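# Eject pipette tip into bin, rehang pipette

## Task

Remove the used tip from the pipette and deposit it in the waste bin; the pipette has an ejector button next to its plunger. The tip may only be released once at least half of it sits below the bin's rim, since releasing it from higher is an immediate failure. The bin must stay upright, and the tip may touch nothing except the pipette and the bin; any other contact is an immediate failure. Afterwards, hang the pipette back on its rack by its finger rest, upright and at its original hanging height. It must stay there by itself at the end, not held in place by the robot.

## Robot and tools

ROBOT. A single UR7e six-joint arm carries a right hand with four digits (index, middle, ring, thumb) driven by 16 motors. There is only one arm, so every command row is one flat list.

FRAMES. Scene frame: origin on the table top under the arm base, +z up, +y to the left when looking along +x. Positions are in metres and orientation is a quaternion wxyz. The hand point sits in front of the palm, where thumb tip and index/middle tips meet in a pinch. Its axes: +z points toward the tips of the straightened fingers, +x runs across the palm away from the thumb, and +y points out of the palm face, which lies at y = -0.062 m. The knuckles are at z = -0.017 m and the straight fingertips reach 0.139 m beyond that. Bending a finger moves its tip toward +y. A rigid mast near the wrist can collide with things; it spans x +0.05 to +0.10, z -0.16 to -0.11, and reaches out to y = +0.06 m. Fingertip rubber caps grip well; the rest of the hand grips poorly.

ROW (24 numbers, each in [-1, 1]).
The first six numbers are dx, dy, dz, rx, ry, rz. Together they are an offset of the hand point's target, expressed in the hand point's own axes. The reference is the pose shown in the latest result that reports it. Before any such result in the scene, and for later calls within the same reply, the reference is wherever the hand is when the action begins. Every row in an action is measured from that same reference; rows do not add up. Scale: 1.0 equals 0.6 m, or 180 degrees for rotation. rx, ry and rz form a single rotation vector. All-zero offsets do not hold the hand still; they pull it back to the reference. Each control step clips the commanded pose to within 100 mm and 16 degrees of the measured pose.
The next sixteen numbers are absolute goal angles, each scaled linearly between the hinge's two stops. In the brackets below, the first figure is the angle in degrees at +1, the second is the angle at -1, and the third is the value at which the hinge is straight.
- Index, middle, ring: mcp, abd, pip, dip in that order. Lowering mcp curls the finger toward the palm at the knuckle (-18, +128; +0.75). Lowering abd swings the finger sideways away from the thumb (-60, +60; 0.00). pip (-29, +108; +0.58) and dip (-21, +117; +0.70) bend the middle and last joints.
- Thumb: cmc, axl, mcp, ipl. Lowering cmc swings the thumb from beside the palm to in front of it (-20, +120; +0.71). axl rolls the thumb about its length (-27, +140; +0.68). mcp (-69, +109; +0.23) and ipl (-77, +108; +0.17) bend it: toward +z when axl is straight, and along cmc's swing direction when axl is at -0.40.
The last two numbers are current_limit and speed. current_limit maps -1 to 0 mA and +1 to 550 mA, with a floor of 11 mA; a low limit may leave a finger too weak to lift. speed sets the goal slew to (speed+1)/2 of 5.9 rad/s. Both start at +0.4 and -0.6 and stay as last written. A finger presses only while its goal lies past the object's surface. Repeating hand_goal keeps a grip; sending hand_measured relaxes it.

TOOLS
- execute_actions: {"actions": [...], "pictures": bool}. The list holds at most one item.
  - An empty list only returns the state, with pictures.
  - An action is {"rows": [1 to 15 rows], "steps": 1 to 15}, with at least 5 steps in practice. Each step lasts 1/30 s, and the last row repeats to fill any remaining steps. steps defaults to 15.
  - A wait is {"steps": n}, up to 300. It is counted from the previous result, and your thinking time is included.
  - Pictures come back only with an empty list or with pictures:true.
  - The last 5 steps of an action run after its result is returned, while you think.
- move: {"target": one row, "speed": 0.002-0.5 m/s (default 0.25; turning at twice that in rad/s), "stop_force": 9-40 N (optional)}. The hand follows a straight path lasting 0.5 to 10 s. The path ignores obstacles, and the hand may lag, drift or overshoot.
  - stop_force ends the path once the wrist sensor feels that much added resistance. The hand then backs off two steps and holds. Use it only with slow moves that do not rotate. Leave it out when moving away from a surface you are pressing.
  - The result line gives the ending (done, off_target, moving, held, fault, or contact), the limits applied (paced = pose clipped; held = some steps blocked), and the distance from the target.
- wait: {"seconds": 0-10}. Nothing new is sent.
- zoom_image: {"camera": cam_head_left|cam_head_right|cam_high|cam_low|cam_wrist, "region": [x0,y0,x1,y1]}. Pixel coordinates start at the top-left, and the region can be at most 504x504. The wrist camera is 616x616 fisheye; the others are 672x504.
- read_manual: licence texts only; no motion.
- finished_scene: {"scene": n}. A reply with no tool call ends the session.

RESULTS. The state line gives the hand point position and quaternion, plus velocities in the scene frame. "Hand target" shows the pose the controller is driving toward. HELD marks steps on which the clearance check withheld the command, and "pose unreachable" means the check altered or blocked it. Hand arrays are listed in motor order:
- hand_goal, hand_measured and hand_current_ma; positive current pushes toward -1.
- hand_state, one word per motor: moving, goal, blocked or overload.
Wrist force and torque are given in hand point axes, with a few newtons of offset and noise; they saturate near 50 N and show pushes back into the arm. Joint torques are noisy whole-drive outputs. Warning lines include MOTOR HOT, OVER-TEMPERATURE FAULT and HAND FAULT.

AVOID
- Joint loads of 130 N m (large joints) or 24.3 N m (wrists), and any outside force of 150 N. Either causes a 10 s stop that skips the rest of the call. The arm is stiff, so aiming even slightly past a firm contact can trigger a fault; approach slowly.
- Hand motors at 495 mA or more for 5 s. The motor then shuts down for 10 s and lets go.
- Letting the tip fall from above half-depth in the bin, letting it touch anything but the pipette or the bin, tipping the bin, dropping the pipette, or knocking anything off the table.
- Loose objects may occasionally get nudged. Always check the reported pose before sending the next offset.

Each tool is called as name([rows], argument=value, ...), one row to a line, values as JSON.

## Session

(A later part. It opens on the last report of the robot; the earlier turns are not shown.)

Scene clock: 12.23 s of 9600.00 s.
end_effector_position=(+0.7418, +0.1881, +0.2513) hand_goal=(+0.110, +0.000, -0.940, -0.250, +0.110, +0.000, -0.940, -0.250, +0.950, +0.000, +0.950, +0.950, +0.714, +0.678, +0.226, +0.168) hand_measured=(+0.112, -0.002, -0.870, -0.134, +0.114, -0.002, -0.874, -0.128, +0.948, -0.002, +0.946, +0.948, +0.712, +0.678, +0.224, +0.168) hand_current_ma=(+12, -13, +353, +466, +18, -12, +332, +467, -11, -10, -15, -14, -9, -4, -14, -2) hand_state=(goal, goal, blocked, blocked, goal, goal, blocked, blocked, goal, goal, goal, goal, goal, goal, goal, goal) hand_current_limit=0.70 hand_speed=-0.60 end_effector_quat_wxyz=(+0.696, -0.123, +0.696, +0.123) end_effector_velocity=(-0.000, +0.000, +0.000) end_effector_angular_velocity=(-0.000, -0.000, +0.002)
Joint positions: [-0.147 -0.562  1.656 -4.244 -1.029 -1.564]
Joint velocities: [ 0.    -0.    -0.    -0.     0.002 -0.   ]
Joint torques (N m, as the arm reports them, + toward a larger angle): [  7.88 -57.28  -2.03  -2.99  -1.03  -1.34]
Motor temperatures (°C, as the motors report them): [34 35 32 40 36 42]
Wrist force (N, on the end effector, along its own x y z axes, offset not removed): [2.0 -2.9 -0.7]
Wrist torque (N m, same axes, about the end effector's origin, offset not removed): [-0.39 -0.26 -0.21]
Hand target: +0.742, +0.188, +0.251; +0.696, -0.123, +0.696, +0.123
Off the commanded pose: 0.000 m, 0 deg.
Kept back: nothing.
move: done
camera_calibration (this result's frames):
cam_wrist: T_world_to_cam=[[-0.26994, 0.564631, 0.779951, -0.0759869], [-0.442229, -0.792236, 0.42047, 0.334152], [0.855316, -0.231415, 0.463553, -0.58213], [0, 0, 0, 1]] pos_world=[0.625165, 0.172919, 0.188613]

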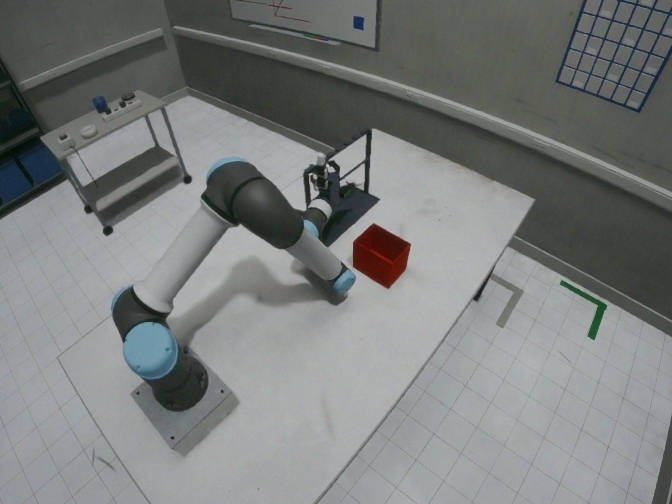

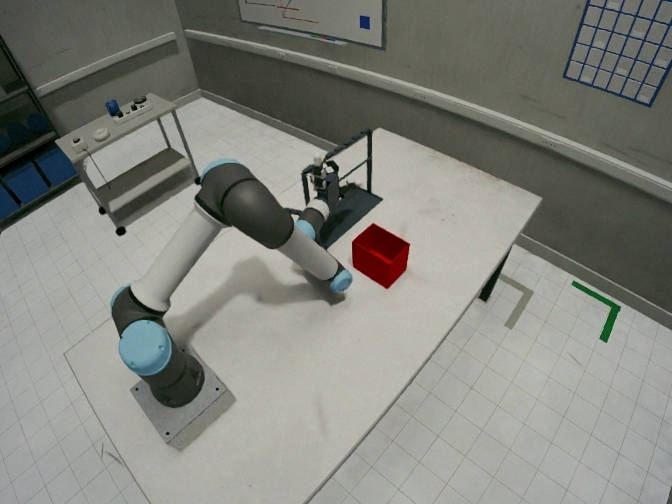

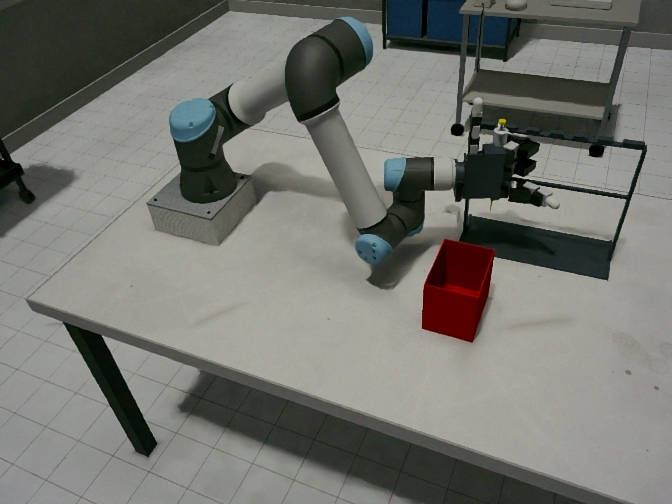

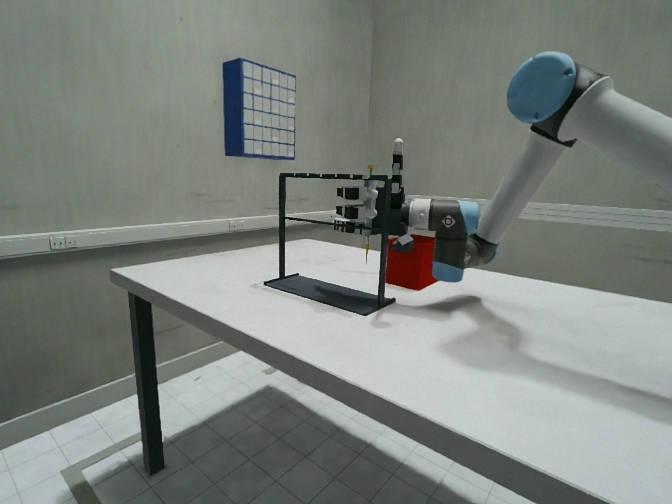

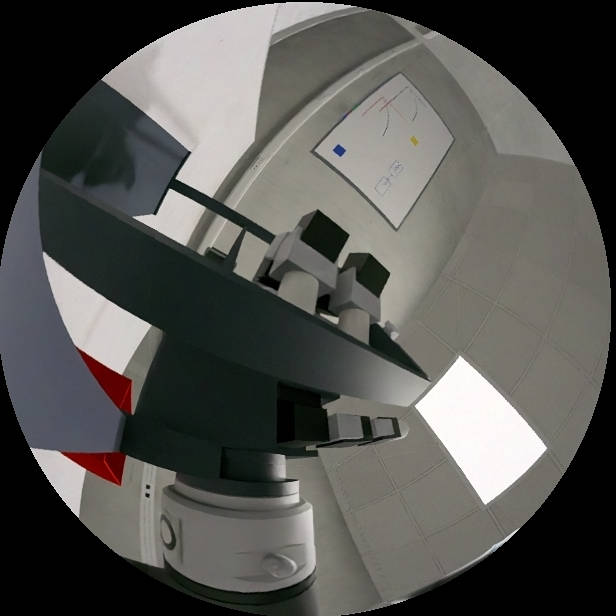

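move(target=[-0.0175, 0, 0, 0, 0, 0, 0.11, 0, -0.94, -0.25, 0.11, 0, -0.94, -0.25, 0.95, 0, 0.95, 0.95, 0.714, 0.678, 0.226, 0.168, 0.7, -0.6], speed=0.02)

zoom_image(camera="cam_low", region=[335, 155, 405, 215])

zoom_image(camera="cam_high", region=[465, 100, 535, 156])

Scene clock: 13.27 s of 9600.00 s.
end_effector_position=(+0.7417, +0.1881, +0.2616) hand_goal=(+0.110, +0.000, -0.940, -0.250, +0.110, +0.000, -0.940, -0.250, +0.950, +0.000, +0.950, +0.950, +0.714, +0.678, +0.226, +0.168) hand_measured=(+0.112, -0.002, -0.870, -0.134, +0.114, -0.002, -0.874, -0.130, +0.948, -0.002, +0.946, +0.948, +0.712, +0.678, +0.224, +0.168) hand_current_ma=(+14, -13, +356, +467, +18, -12, +336, +467, -11, -10, -15, -14, -9, -4, -14, -2) hand_state=(goal, goal, blocked, blocked, goal, goal, blocked, blocked, goal, goal, goal, goal, goal, goal, goal, goal) hand_current_limit=0.70 hand_speed=-0.60 end_effector_quat_wxyz=(+0.696, -0.123, +0.696, +0.123) end_effector_velocity=(+0.000, -0.001, +0.002) end_effector_angular_velocity=(+0.000, +0.001, -0.000)
Joint positions: [-0.147 -0.584  1.663 -4.23  -1.029 -1.564]
Joint velocities: [-0.001 -0.004  0.001  0.003  0.001 -0.   ]
Joint torques (N m, as the arm reports them, + toward a larger angle): [-12.39 -58.2   -1.26  -0.37   1.36   0.96]
Motor temperatures (°C, as the motors report them): [34 35 32 40 36 42]
Wrist force (N, on the end effector, along its own x y z axes, offset not removed): [1.8 -0.4 8.9]
Wrist torque (N m, same axes, about the end effector's origin, offset not removed): [-0.98 -0.27 -0.21]
Hand target: +0.742, +0.188, +0.262; +0.696, -0.123, +0.696, +0.123
Off the commanded pose: 0.000 m, 0 deg.
Kept back: nothing.
move: done
camera_calibration (this result's frames):
cam_wrist: T_world_to_cam=[[-0.269988, 0.564617, 0.779945, -0.0840457], [-0.442186, -0.792262, 0.420466, 0.329831], [0.855323, -0.23136, 0.463567, -0.586901], [0, 0, 0, 1]] pos_world=[0.625145, 0.17298, 0.198936]

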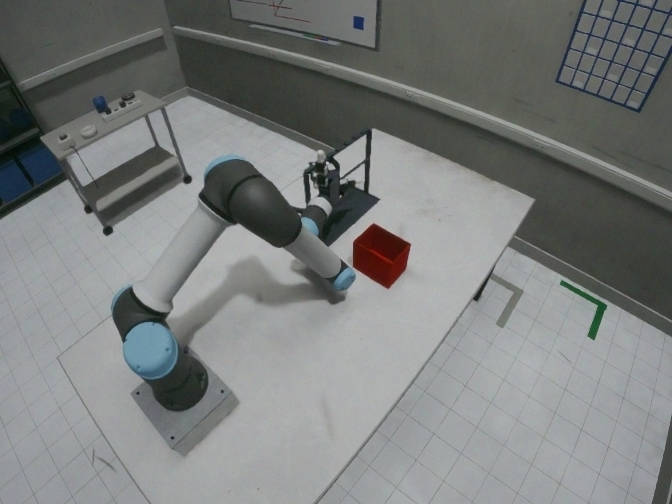

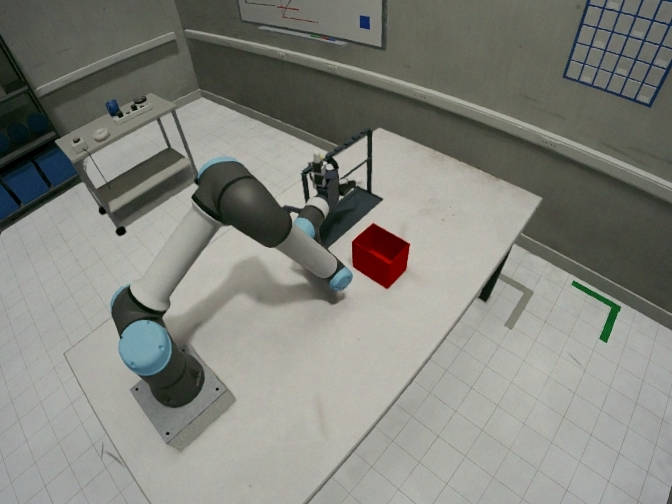

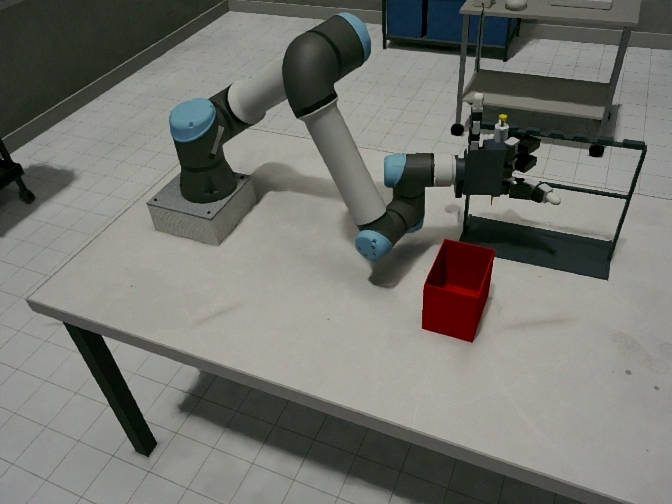

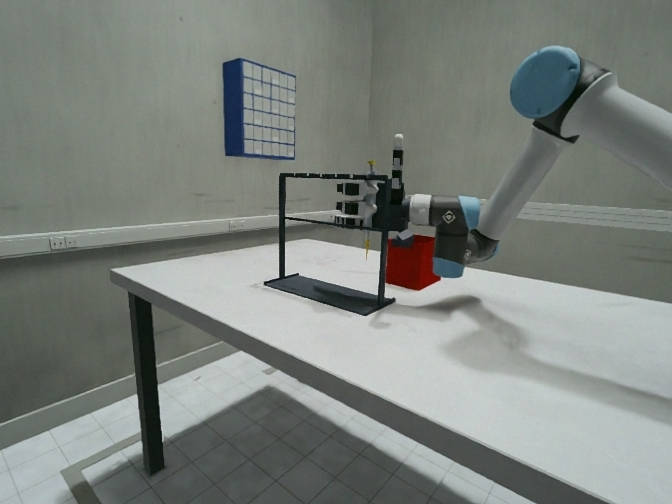

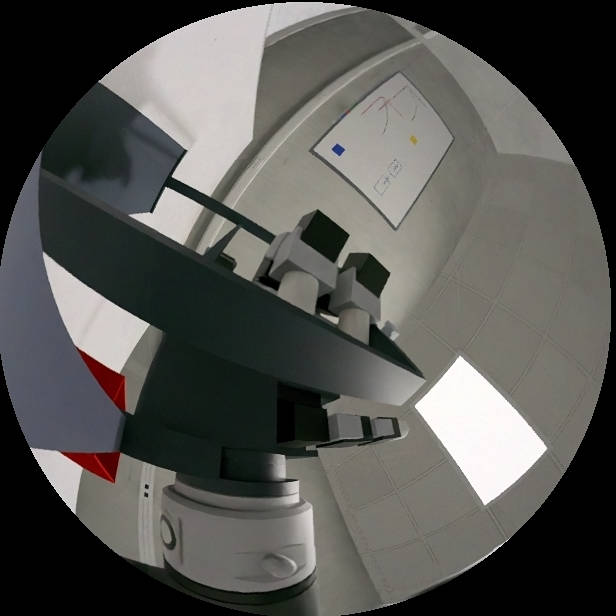

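Region (335, 155, 405, 215) of cam_low's 672x504 image, scaled by 7.200, with more detail than that image has; it fills the top 432 rows of this view, and the rest is white.

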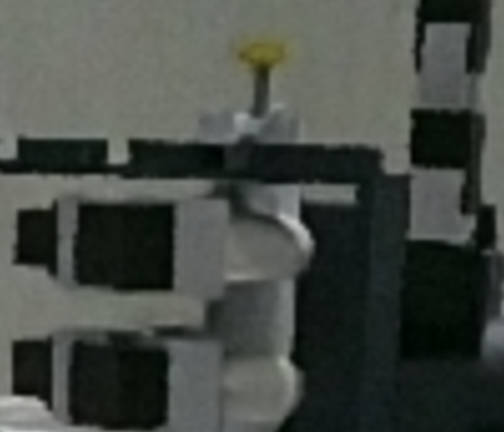

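Region (465, 100, 535, 156) of cam_high's 672x504 image, scaled by 7.200, with more detail than that image has; it fills the top 403 rows of this view, and the rest is white.

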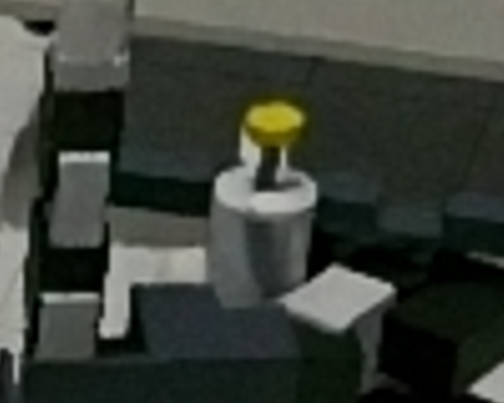

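move(target=[0, -0.1253, -0.0456, 0, 0, 0, 0.11, 0, -0.94, -0.25, 0.11, 0, -0.94, -0.25, 0.95, 0, 0.95, 0.95, 0.714, 0.678, 0.226, 0.168, 0.7, -0.6], speed=0.08)

Scene clock: 15.03 s of 9600.00 s.
end_effector_position=(+0.7418, +0.1083, +0.2617) hand_goal=(+0.110, +0.000, -0.940, -0.250, +0.110, +0.000, -0.940, -0.250, +0.950, +0.000, +0.950, +0.950, +0.714, +0.678, +0.226, +0.168) hand_measured=(+0.112, -0.002, -0.868, -0.136, +0.114, -0.002, -0.874, -0.130, +0.948, -0.002, +0.946, +0.948, +0.712, +0.678, +0.224, +0.168) hand_current_ma=(+14, -13, +357, +468, +18, -12, +337, +468, -11, -10, -15, -14, -9, -4, -14, -2) hand_state=(goal, goal, blocked, blocked, goal, goal, blocked, blocked, goal, goal, goal, goal, goal, goal, goal, goal) hand_current_limit=0.70 hand_speed=-0.60 end_effector_quat_wxyz=(+0.696, -0.123, +0.696, +0.124) end_effector_velocity=(+0.001, -0.003, +0.000) end_effector_angular_velocity=(-0.000, -0.000, -0.002)
Joint positions: [-0.289 -0.581  1.657 -4.227 -0.886 -1.562]
Joint velocities: [-0.004  0.    -0.001  0.001  0.001  0.   ]
Joint torques (N m, as the arm reports them, + toward a larger angle): [-12.74 -41.59 -17.87   0.1    1.37   1.46]
Motor temperatures (°C, as the motors report them): [34 35 32 40 36 42]
Wrist force (N, on the end effector, along its own x y z axes, offset not removed): [-2.2 2.1 -2.2]
Wrist torque (N m, same axes, about the end effector's origin, offset not removed): [0.48 0.28 -0.44]
Hand target: +0.742, +0.108, +0.262; +0.696, -0.123, +0.696, +0.124
Off the commanded pose: 0.000 m, 0 deg.
Kept back: nothing.
move: done
camera_calibration (this result's frames):
cam_wrist: T_world_to_cam=[[-0.27004, 0.564392, 0.78009, -0.0390336], [-0.442228, -0.79238, 0.4202, 0.266683], [0.855285, -0.231506, 0.463565, -0.605464], [0, 0, 0, 1]] pos_world=[0.625239, 0.0931755, 0.199061]

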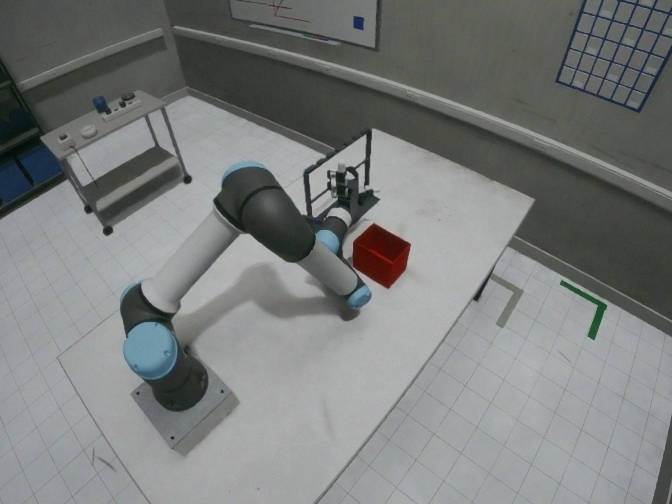

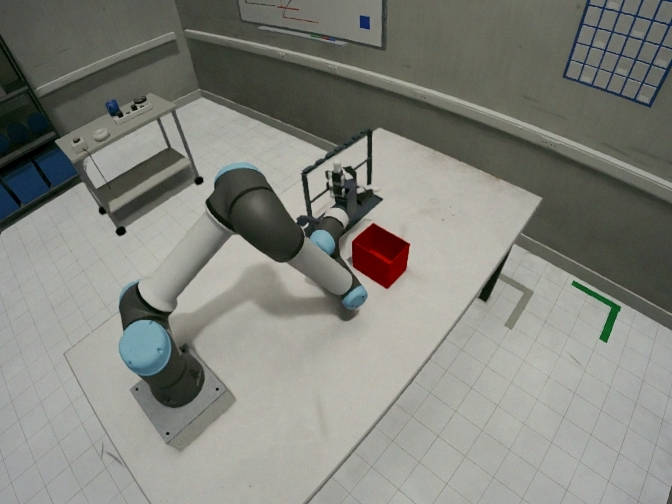

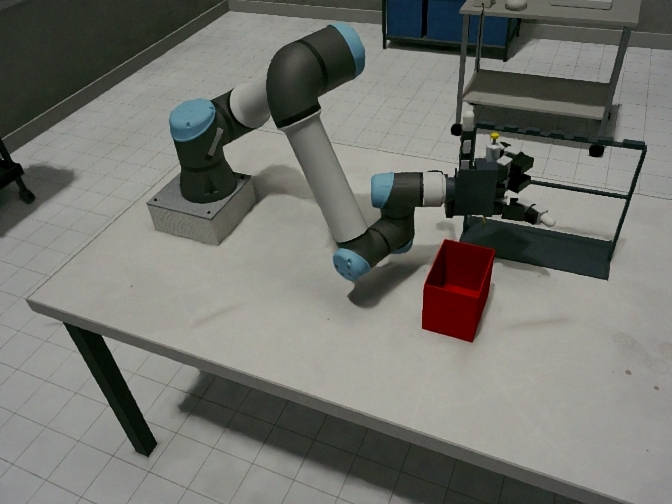

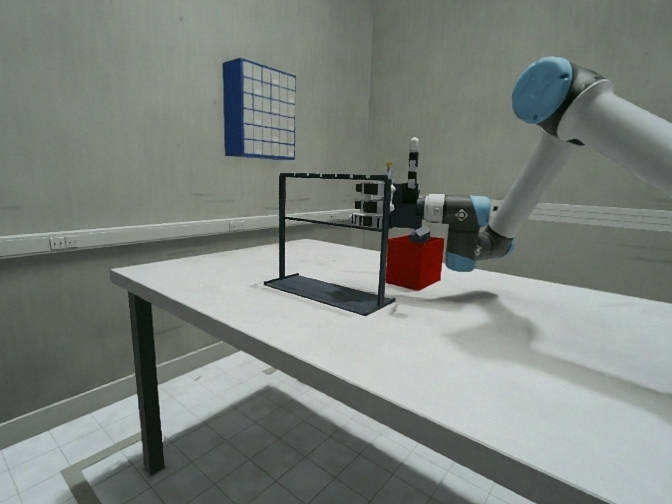

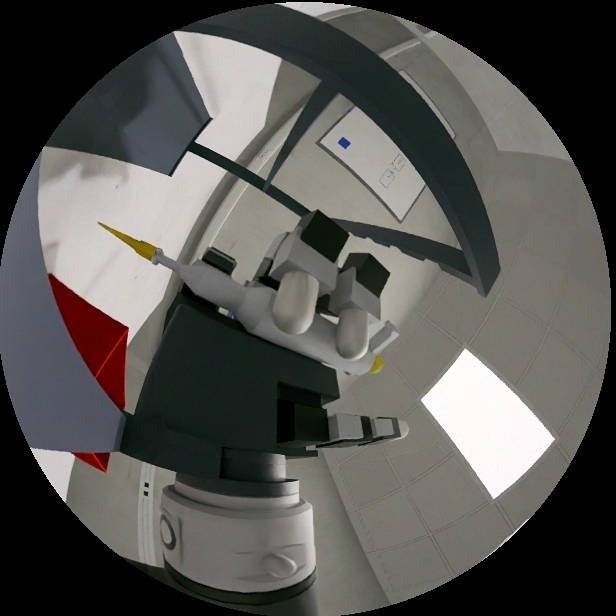

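move(target=[-0.1305, -0.2935, -0.1152, 0.111, 0, 0, 0.11, 0, -0.94, -0.25, 0.11, 0, -0.94, -0.25, 0.95, 0, 0.95, 0.95, 0.714, 0.678, 0.226, 0.168, 0.7, -0.6], speed=0.2)

Scene clock: 17.23 s of 9600.00 s.
end_effector_position=(+0.7372, -0.0805, +0.3400) hand_goal=(+0.110, +0.000, -0.940, -0.250, +0.110, +0.000, -0.940, -0.250, +0.950, +0.000, +0.950, +0.950, +0.714, +0.678, +0.226, +0.168) hand_measured=(+0.112, -0.002, -0.868, -0.136, +0.114, -0.002, -0.872, -0.130, +0.948, -0.002, +0.948, +0.948, +0.712, +0.678, +0.224, +0.168) hand_current_ma=(+15, -13, +357, +467, +18, -12, +338, +467, -8, -10, -15, -14, -8, -4, -13, -2) hand_state=(goal, goal, blocked, blocked, goal, goal, blocked, blocked, goal, goal, goal, goal, goal, goal, goal, goal) hand_current_limit=0.70 hand_speed=-0.60 end_effector_quat_wxyz=(+0.707, -0.001, +0.707, +0.001) end_effector_velocity=(-0.000, -0.002, +0.000) end_effector_angular_velocity=(+0.001, +0.002, -0.004)
Joint positions: [-0.527 -0.77   1.77  -4.15  -0.997 -1.561]
Joint velocities: [-0.003 -0.002  0.001  0.003 -0.002 -0.   ]
Joint torques (N m, as the arm reports them, + toward a larger angle): [-11.82 -54.85 -15.62  -0.09  -1.12  -1.75]
Motor temperatures (°C, as the motors report them): [34 35 32 40 36 42]
Wrist force (N, on the end effector, along its own x y z axes, offset not removed): [2.8 -1.0 -4.5]
Wrist torque (N m, same axes, about the end effector's origin, offset not removed): [0.14 -0.15 -0.09]
Hand target: +0.737, -0.081, +0.340; +0.707, -0.001, +0.707, +0.001
Off the commanded pose: 0.000 m, 0 deg.
Kept back: nothing.
move: done
camera_calibration (this result's frames):
cam_wrist: T_world_to_cam=[[-0.0613012, 0.622249, 0.780415, -0.144126], [-0.686236, -0.594047, 0.419748, 0.278165], [0.724791, -0.509818, 0.463426, -0.607692], [0, 0, 0, 1]] pos_world=[0.622502, -0.0548874, 0.277339]

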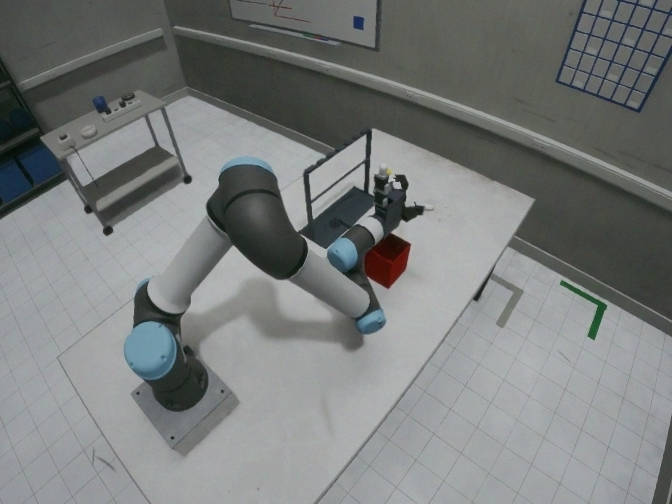

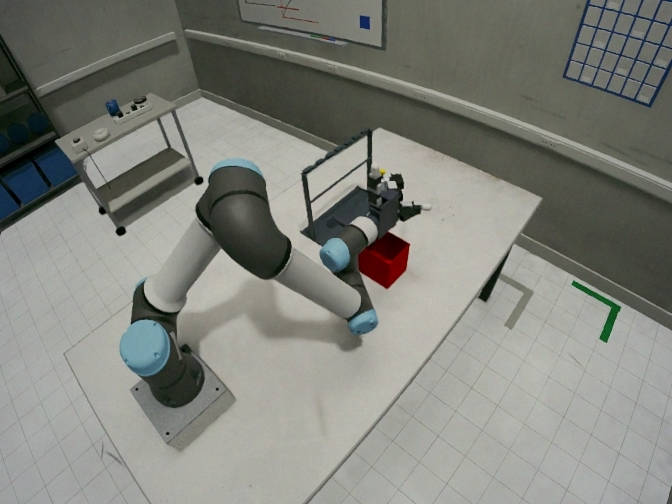

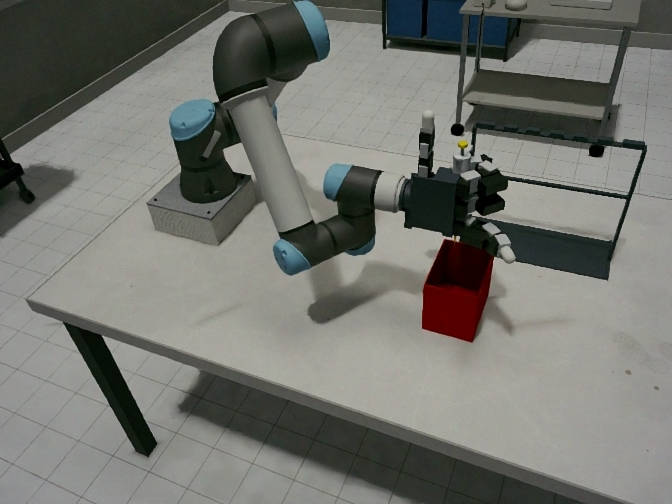

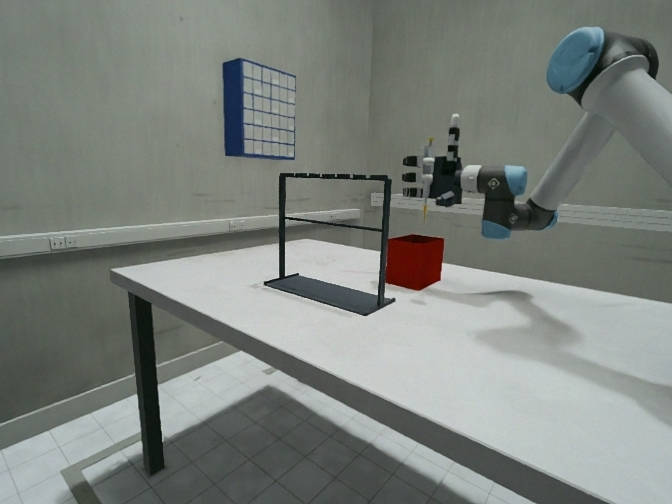

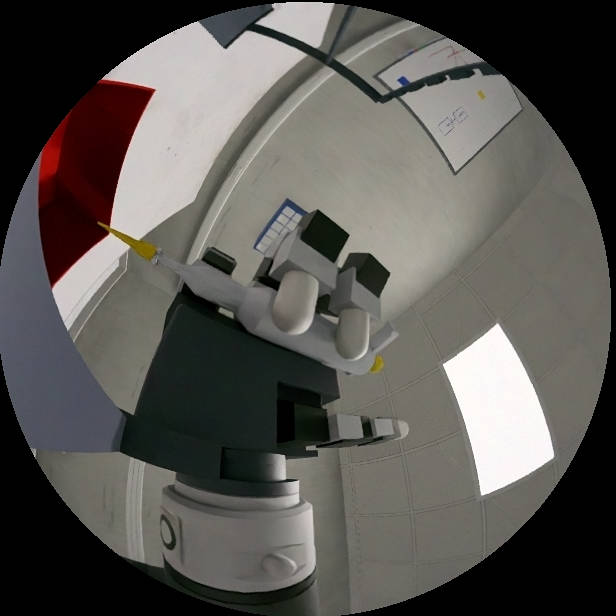

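move(target=[0.17, 0, 0, 0, 0, 0, 0.11, 0, -0.94, -0.25, 0.11, 0, -0.94, -0.25, 0.95, 0, 0.95, 0.95, 0.72, 0.678, -0.12, -0.05, 0.7, -0.6], speed=0.12)

zoom_image(camera="cam_high", region=[390, 150, 530, 300])

zoom_image(camera="cam_low", region=[380, 150, 500, 270])

Scene clock: 19.80 s of 9600.00 s.
end_effector_position=(+0.7373, -0.0805, +0.2382) hand_goal=(+0.110, +0.000, -0.940, -0.250, +0.110, +0.000, -0.940, -0.250, +0.950, +0.000, +0.950, +0.950, +0.720, +0.678, -0.120, -0.050) hand_measured=(+0.112, -0.002, -0.868, -0.136, +0.114, -0.002, -0.872, -0.130, +0.948, -0.002, +0.948, +0.948, +0.718, +0.678, -0.122, -0.050) hand_current_ma=(+15, -13, +357, +467, +18, -12, +338, +468, -8, -11, -15, -14, -13, -4, -10, +5) hand_state=(goal, goal, blocked, blocked, goal, goal, blocked, blocked, goal, goal, goal, goal, goal, goal, goal, goal) hand_current_limit=0.70 hand_speed=-0.60 end_effector_quat_wxyz=(+0.707, -0.001, +0.707, +0.001) end_effector_velocity=(+0.000, +0.000, -0.002) end_effector_angular_velocity=(-0.000, -0.001, +0.001)
Joint positions: [-0.526 -0.554  1.715 -4.311 -0.998 -1.561]
Joint velocities: [ 0.     0.004 -0.002 -0.003  0.001  0.   ]
Joint torques (N m, as the arm reports them, + toward a larger angle): [ 10.84 -40.62 -17.08  -3.66  -1.31   1.69]
Motor temperatures (°C, as the motors report them): [34 35 32 40 36 42]
Wrist force (N, on the end effector, along its own x y z axes, offset not removed): [3.2 -2.2 3.3]
Wrist torque (N m, same axes, about the end effector's origin, offset not removed): [-0.61 -0.29 -0.19]
Hand target: +0.737, -0.081, +0.238; +0.707, -0.001, +0.707, +0.001
Off the commanded pose: 0.000 m, 0 deg.
Kept back: nothing.
move: done
camera_calibration (this result's frames):
cam_wrist: T_world_to_cam=[[-0.061273, 0.622268, 0.780403, -0.0646846], [-0.686225, -0.594034, 0.419785, 0.320914], [0.724804, -0.50981, 0.463414, -0.560583], [0, 0, 0, 1]] pos_world=[0.622569, -0.0549059, 0.175547]

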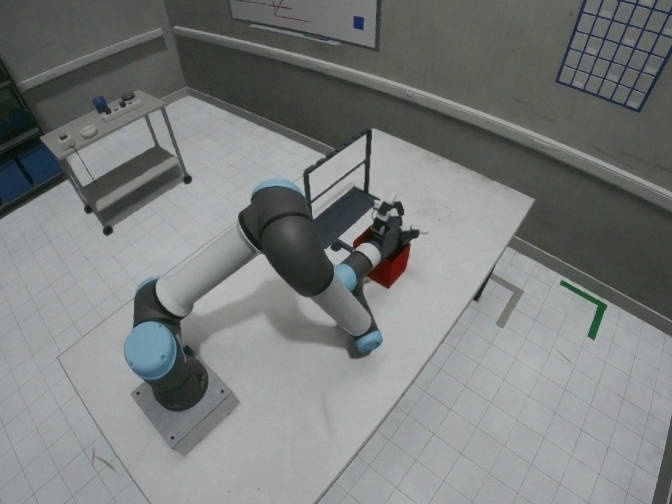

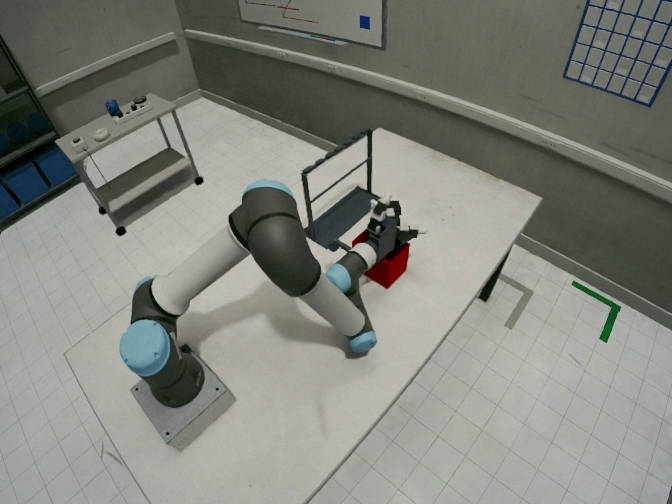

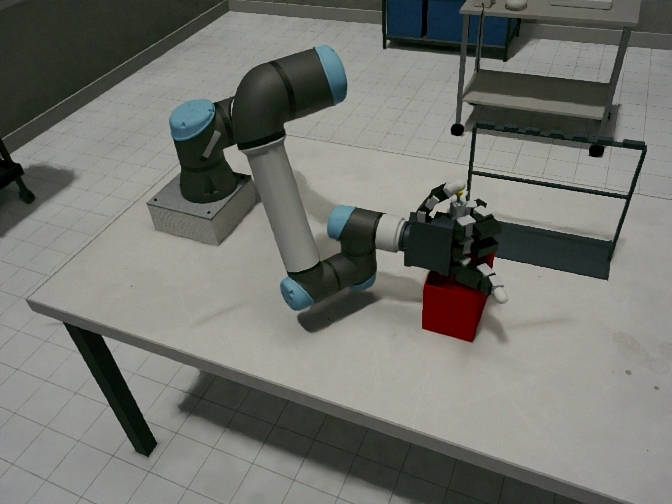

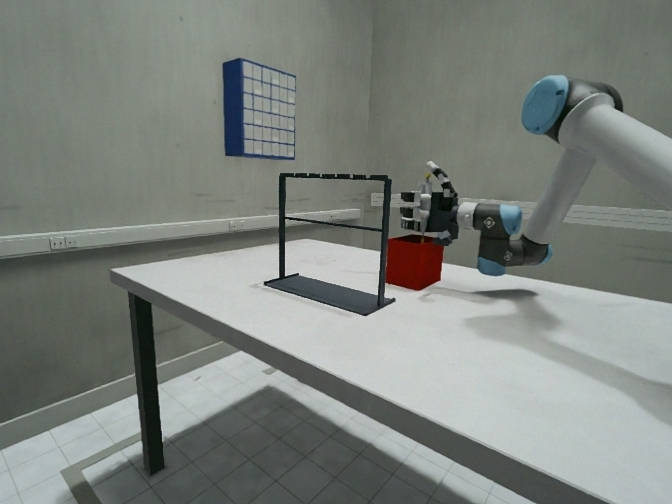

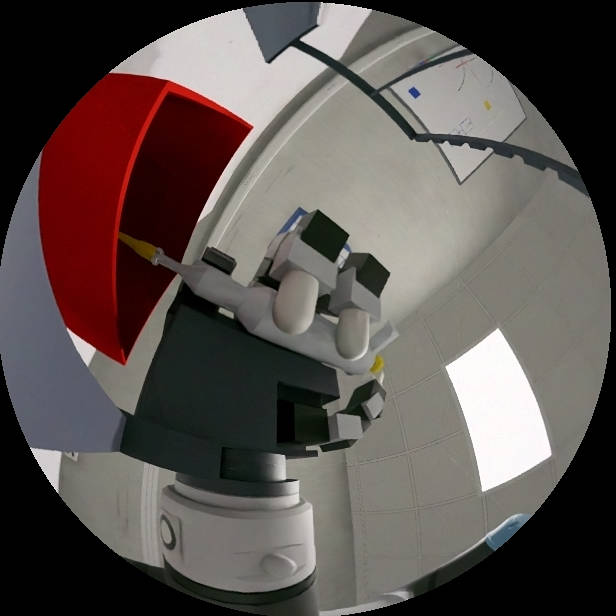

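Region (390, 150, 530, 300) of cam_high's 672x504 image, scaled by 3.360, with more detail than that image has; it fills the left 470 columns of this view, and the rest is white.

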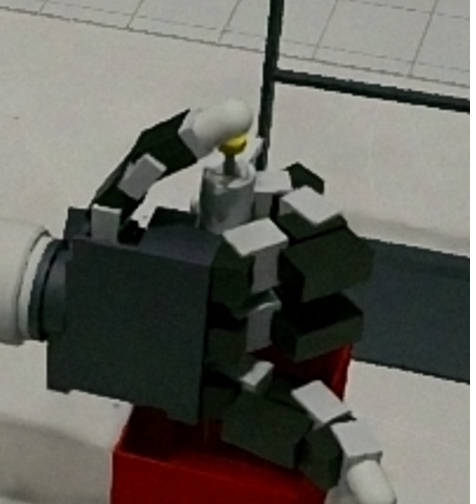

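Region (380, 150, 500, 270) of cam_low's 672x504 image, scaled by 4.200, with more detail than that image has.

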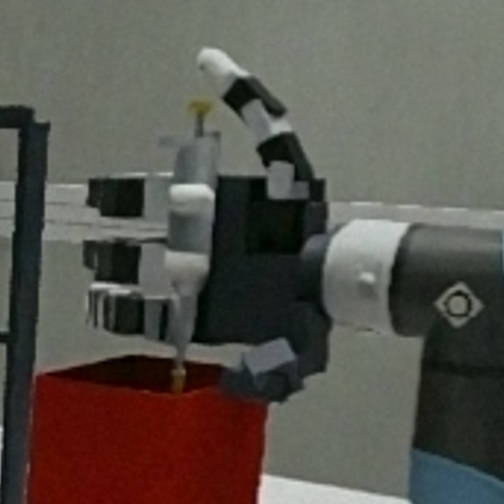

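The tip is in the bin below the rim. Bring the thumb onto the button.

move(target=[0, 0, 0, 0, 0, 0, 0.11, 0, -0.94, -0.25, 0.11, 0, -0.94, -0.25, 0.95, 0, 0.95, 0.95, 0.72, 0.678, -0.42, -0.15, 0.7, -0.5], speed=0.02)

zoom_image(camera="cam_high", region=[410, 165, 510, 245])

Scene clock: 20.73 s of 9600.00 s.
end_effector_position=(+0.7373, -0.0805, +0.2382) hand_goal=(+0.110, +0.000, -0.940, -0.250, +0.110, +0.000, -0.940, -0.250, +0.950, +0.000, +0.950, +0.950, +0.720, +0.678, -0.420, -0.150) hand_measured=(+0.114, -0.002, -0.868, -0.138, +0.114, -0.002, -0.872, -0.130, +0.948, -0.002, +0.948, +0.948, +0.722, +0.678, -0.324, -0.144) hand_current_ma=(+23, -5, +363, +467, +18, -7, +339, +467, -8, -11, -15, -14, +11, +0, +467, +38) hand_state=(goal, goal, blocked, blocked, goal, goal, blocked, blocked, goal, goal, goal, goal, goal, goal, blocked, goal) hand_current_limit=0.70 hand_speed=-0.50 end_effector_quat_wxyz=(+0.707, -0.001, +0.707, +0.001) end_effector_velocity=(+0.000, +0.001, +0.000) end_effector_angular_velocity=(+0.000, -0.000, +0.000)
Joint positions: [-0.526 -0.554  1.715 -4.311 -0.998 -1.561]
Joint velocities: [ 0.001 -0.     0.    -0.    -0.001  0.   ]
Joint torques (N m, as the arm reports them, + toward a larger angle): [ 10.03 -57.83   1.12  -0.27  -1.28   0.22]
Motor temperatures (°C, as the motors report them): [34 35 32 40 36 42]
Wrist force (N, on the end effector, along its own x y z axes, offset not removed): [-3.0 -0.7 -0.9]
Wrist torque (N m, same axes, about the end effector's origin, offset not removed): [-0.07 0.53 -0.69]
Hand target: +0.737, -0.080, +0.238; +0.707, -0.001, +0.707, +0.001
Off the commanded pose: 0.000 m, 0 deg.
Kept back: nothing.
move: done
camera_calibration (this result's frames):
cam_wrist: T_world_to_cam=[[-0.0613519, 0.622288, 0.78038, -0.0646299], [-0.686264, -0.594025, 0.419733, 0.320957], [0.72476, -0.509796, 0.463499, -0.560609], [0, 0, 0, 1]] pos_world=[0.622604, -0.0549213, 0.175561]

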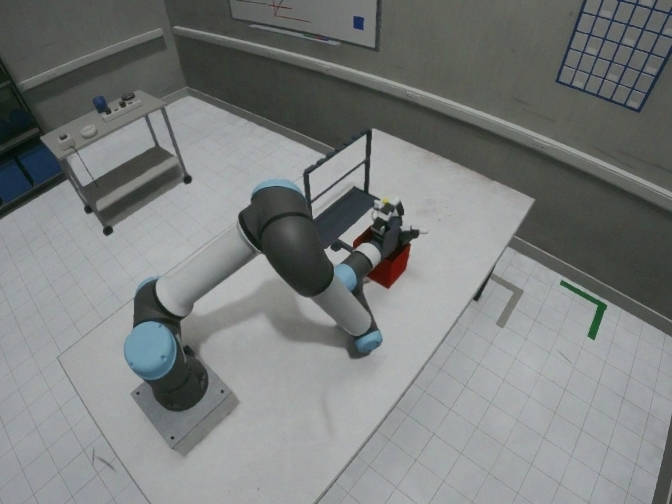

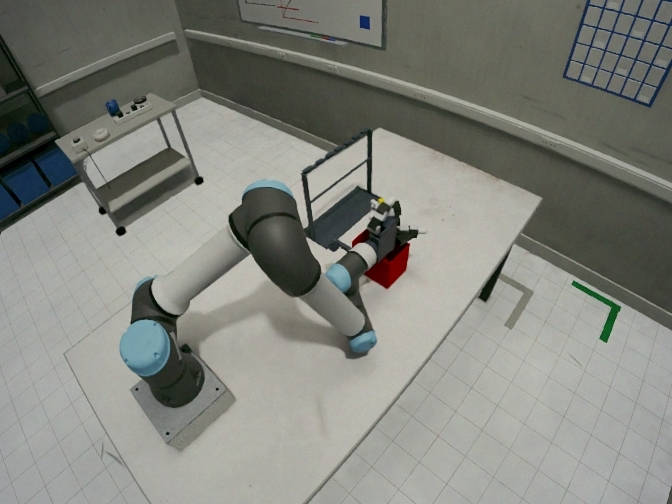

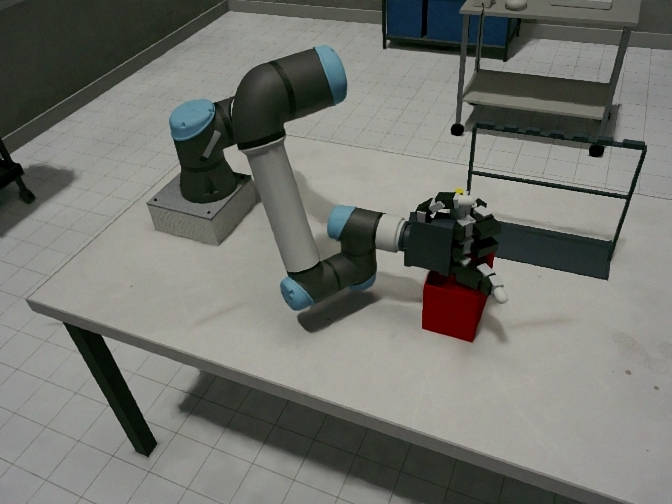

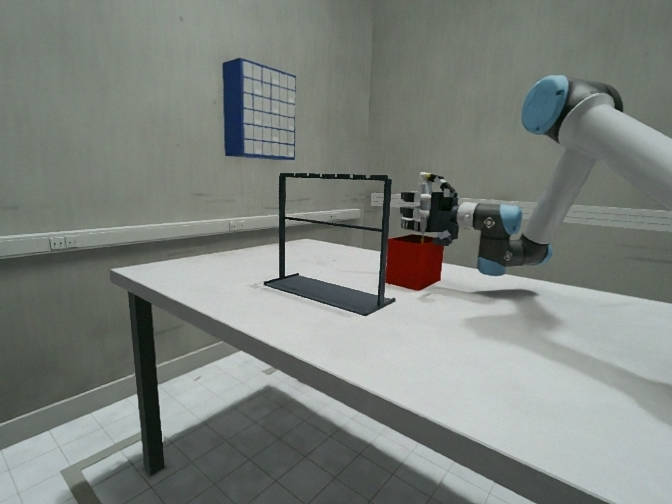

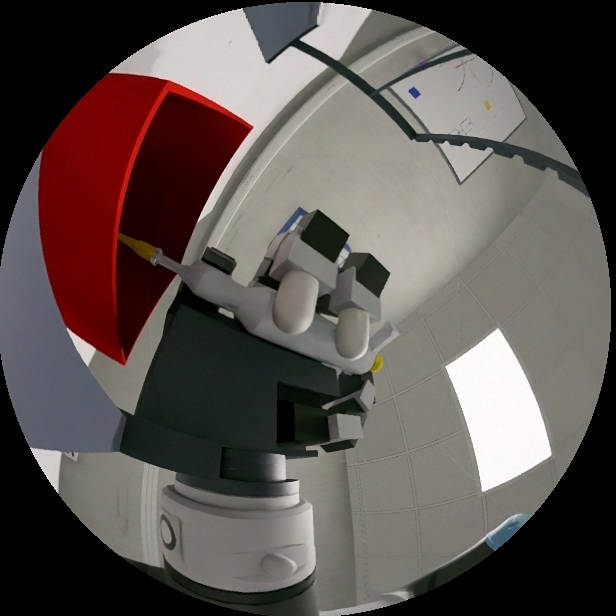

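Region (410, 165, 510, 245) of cam_high's 672x504 image, scaled by 5.040, with more detail than that image has; it fills the top 403 rows of this view, and the rest is white.

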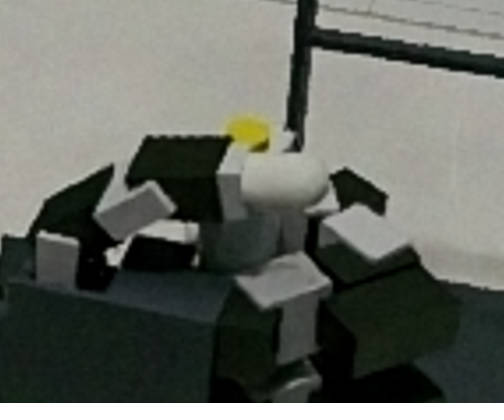

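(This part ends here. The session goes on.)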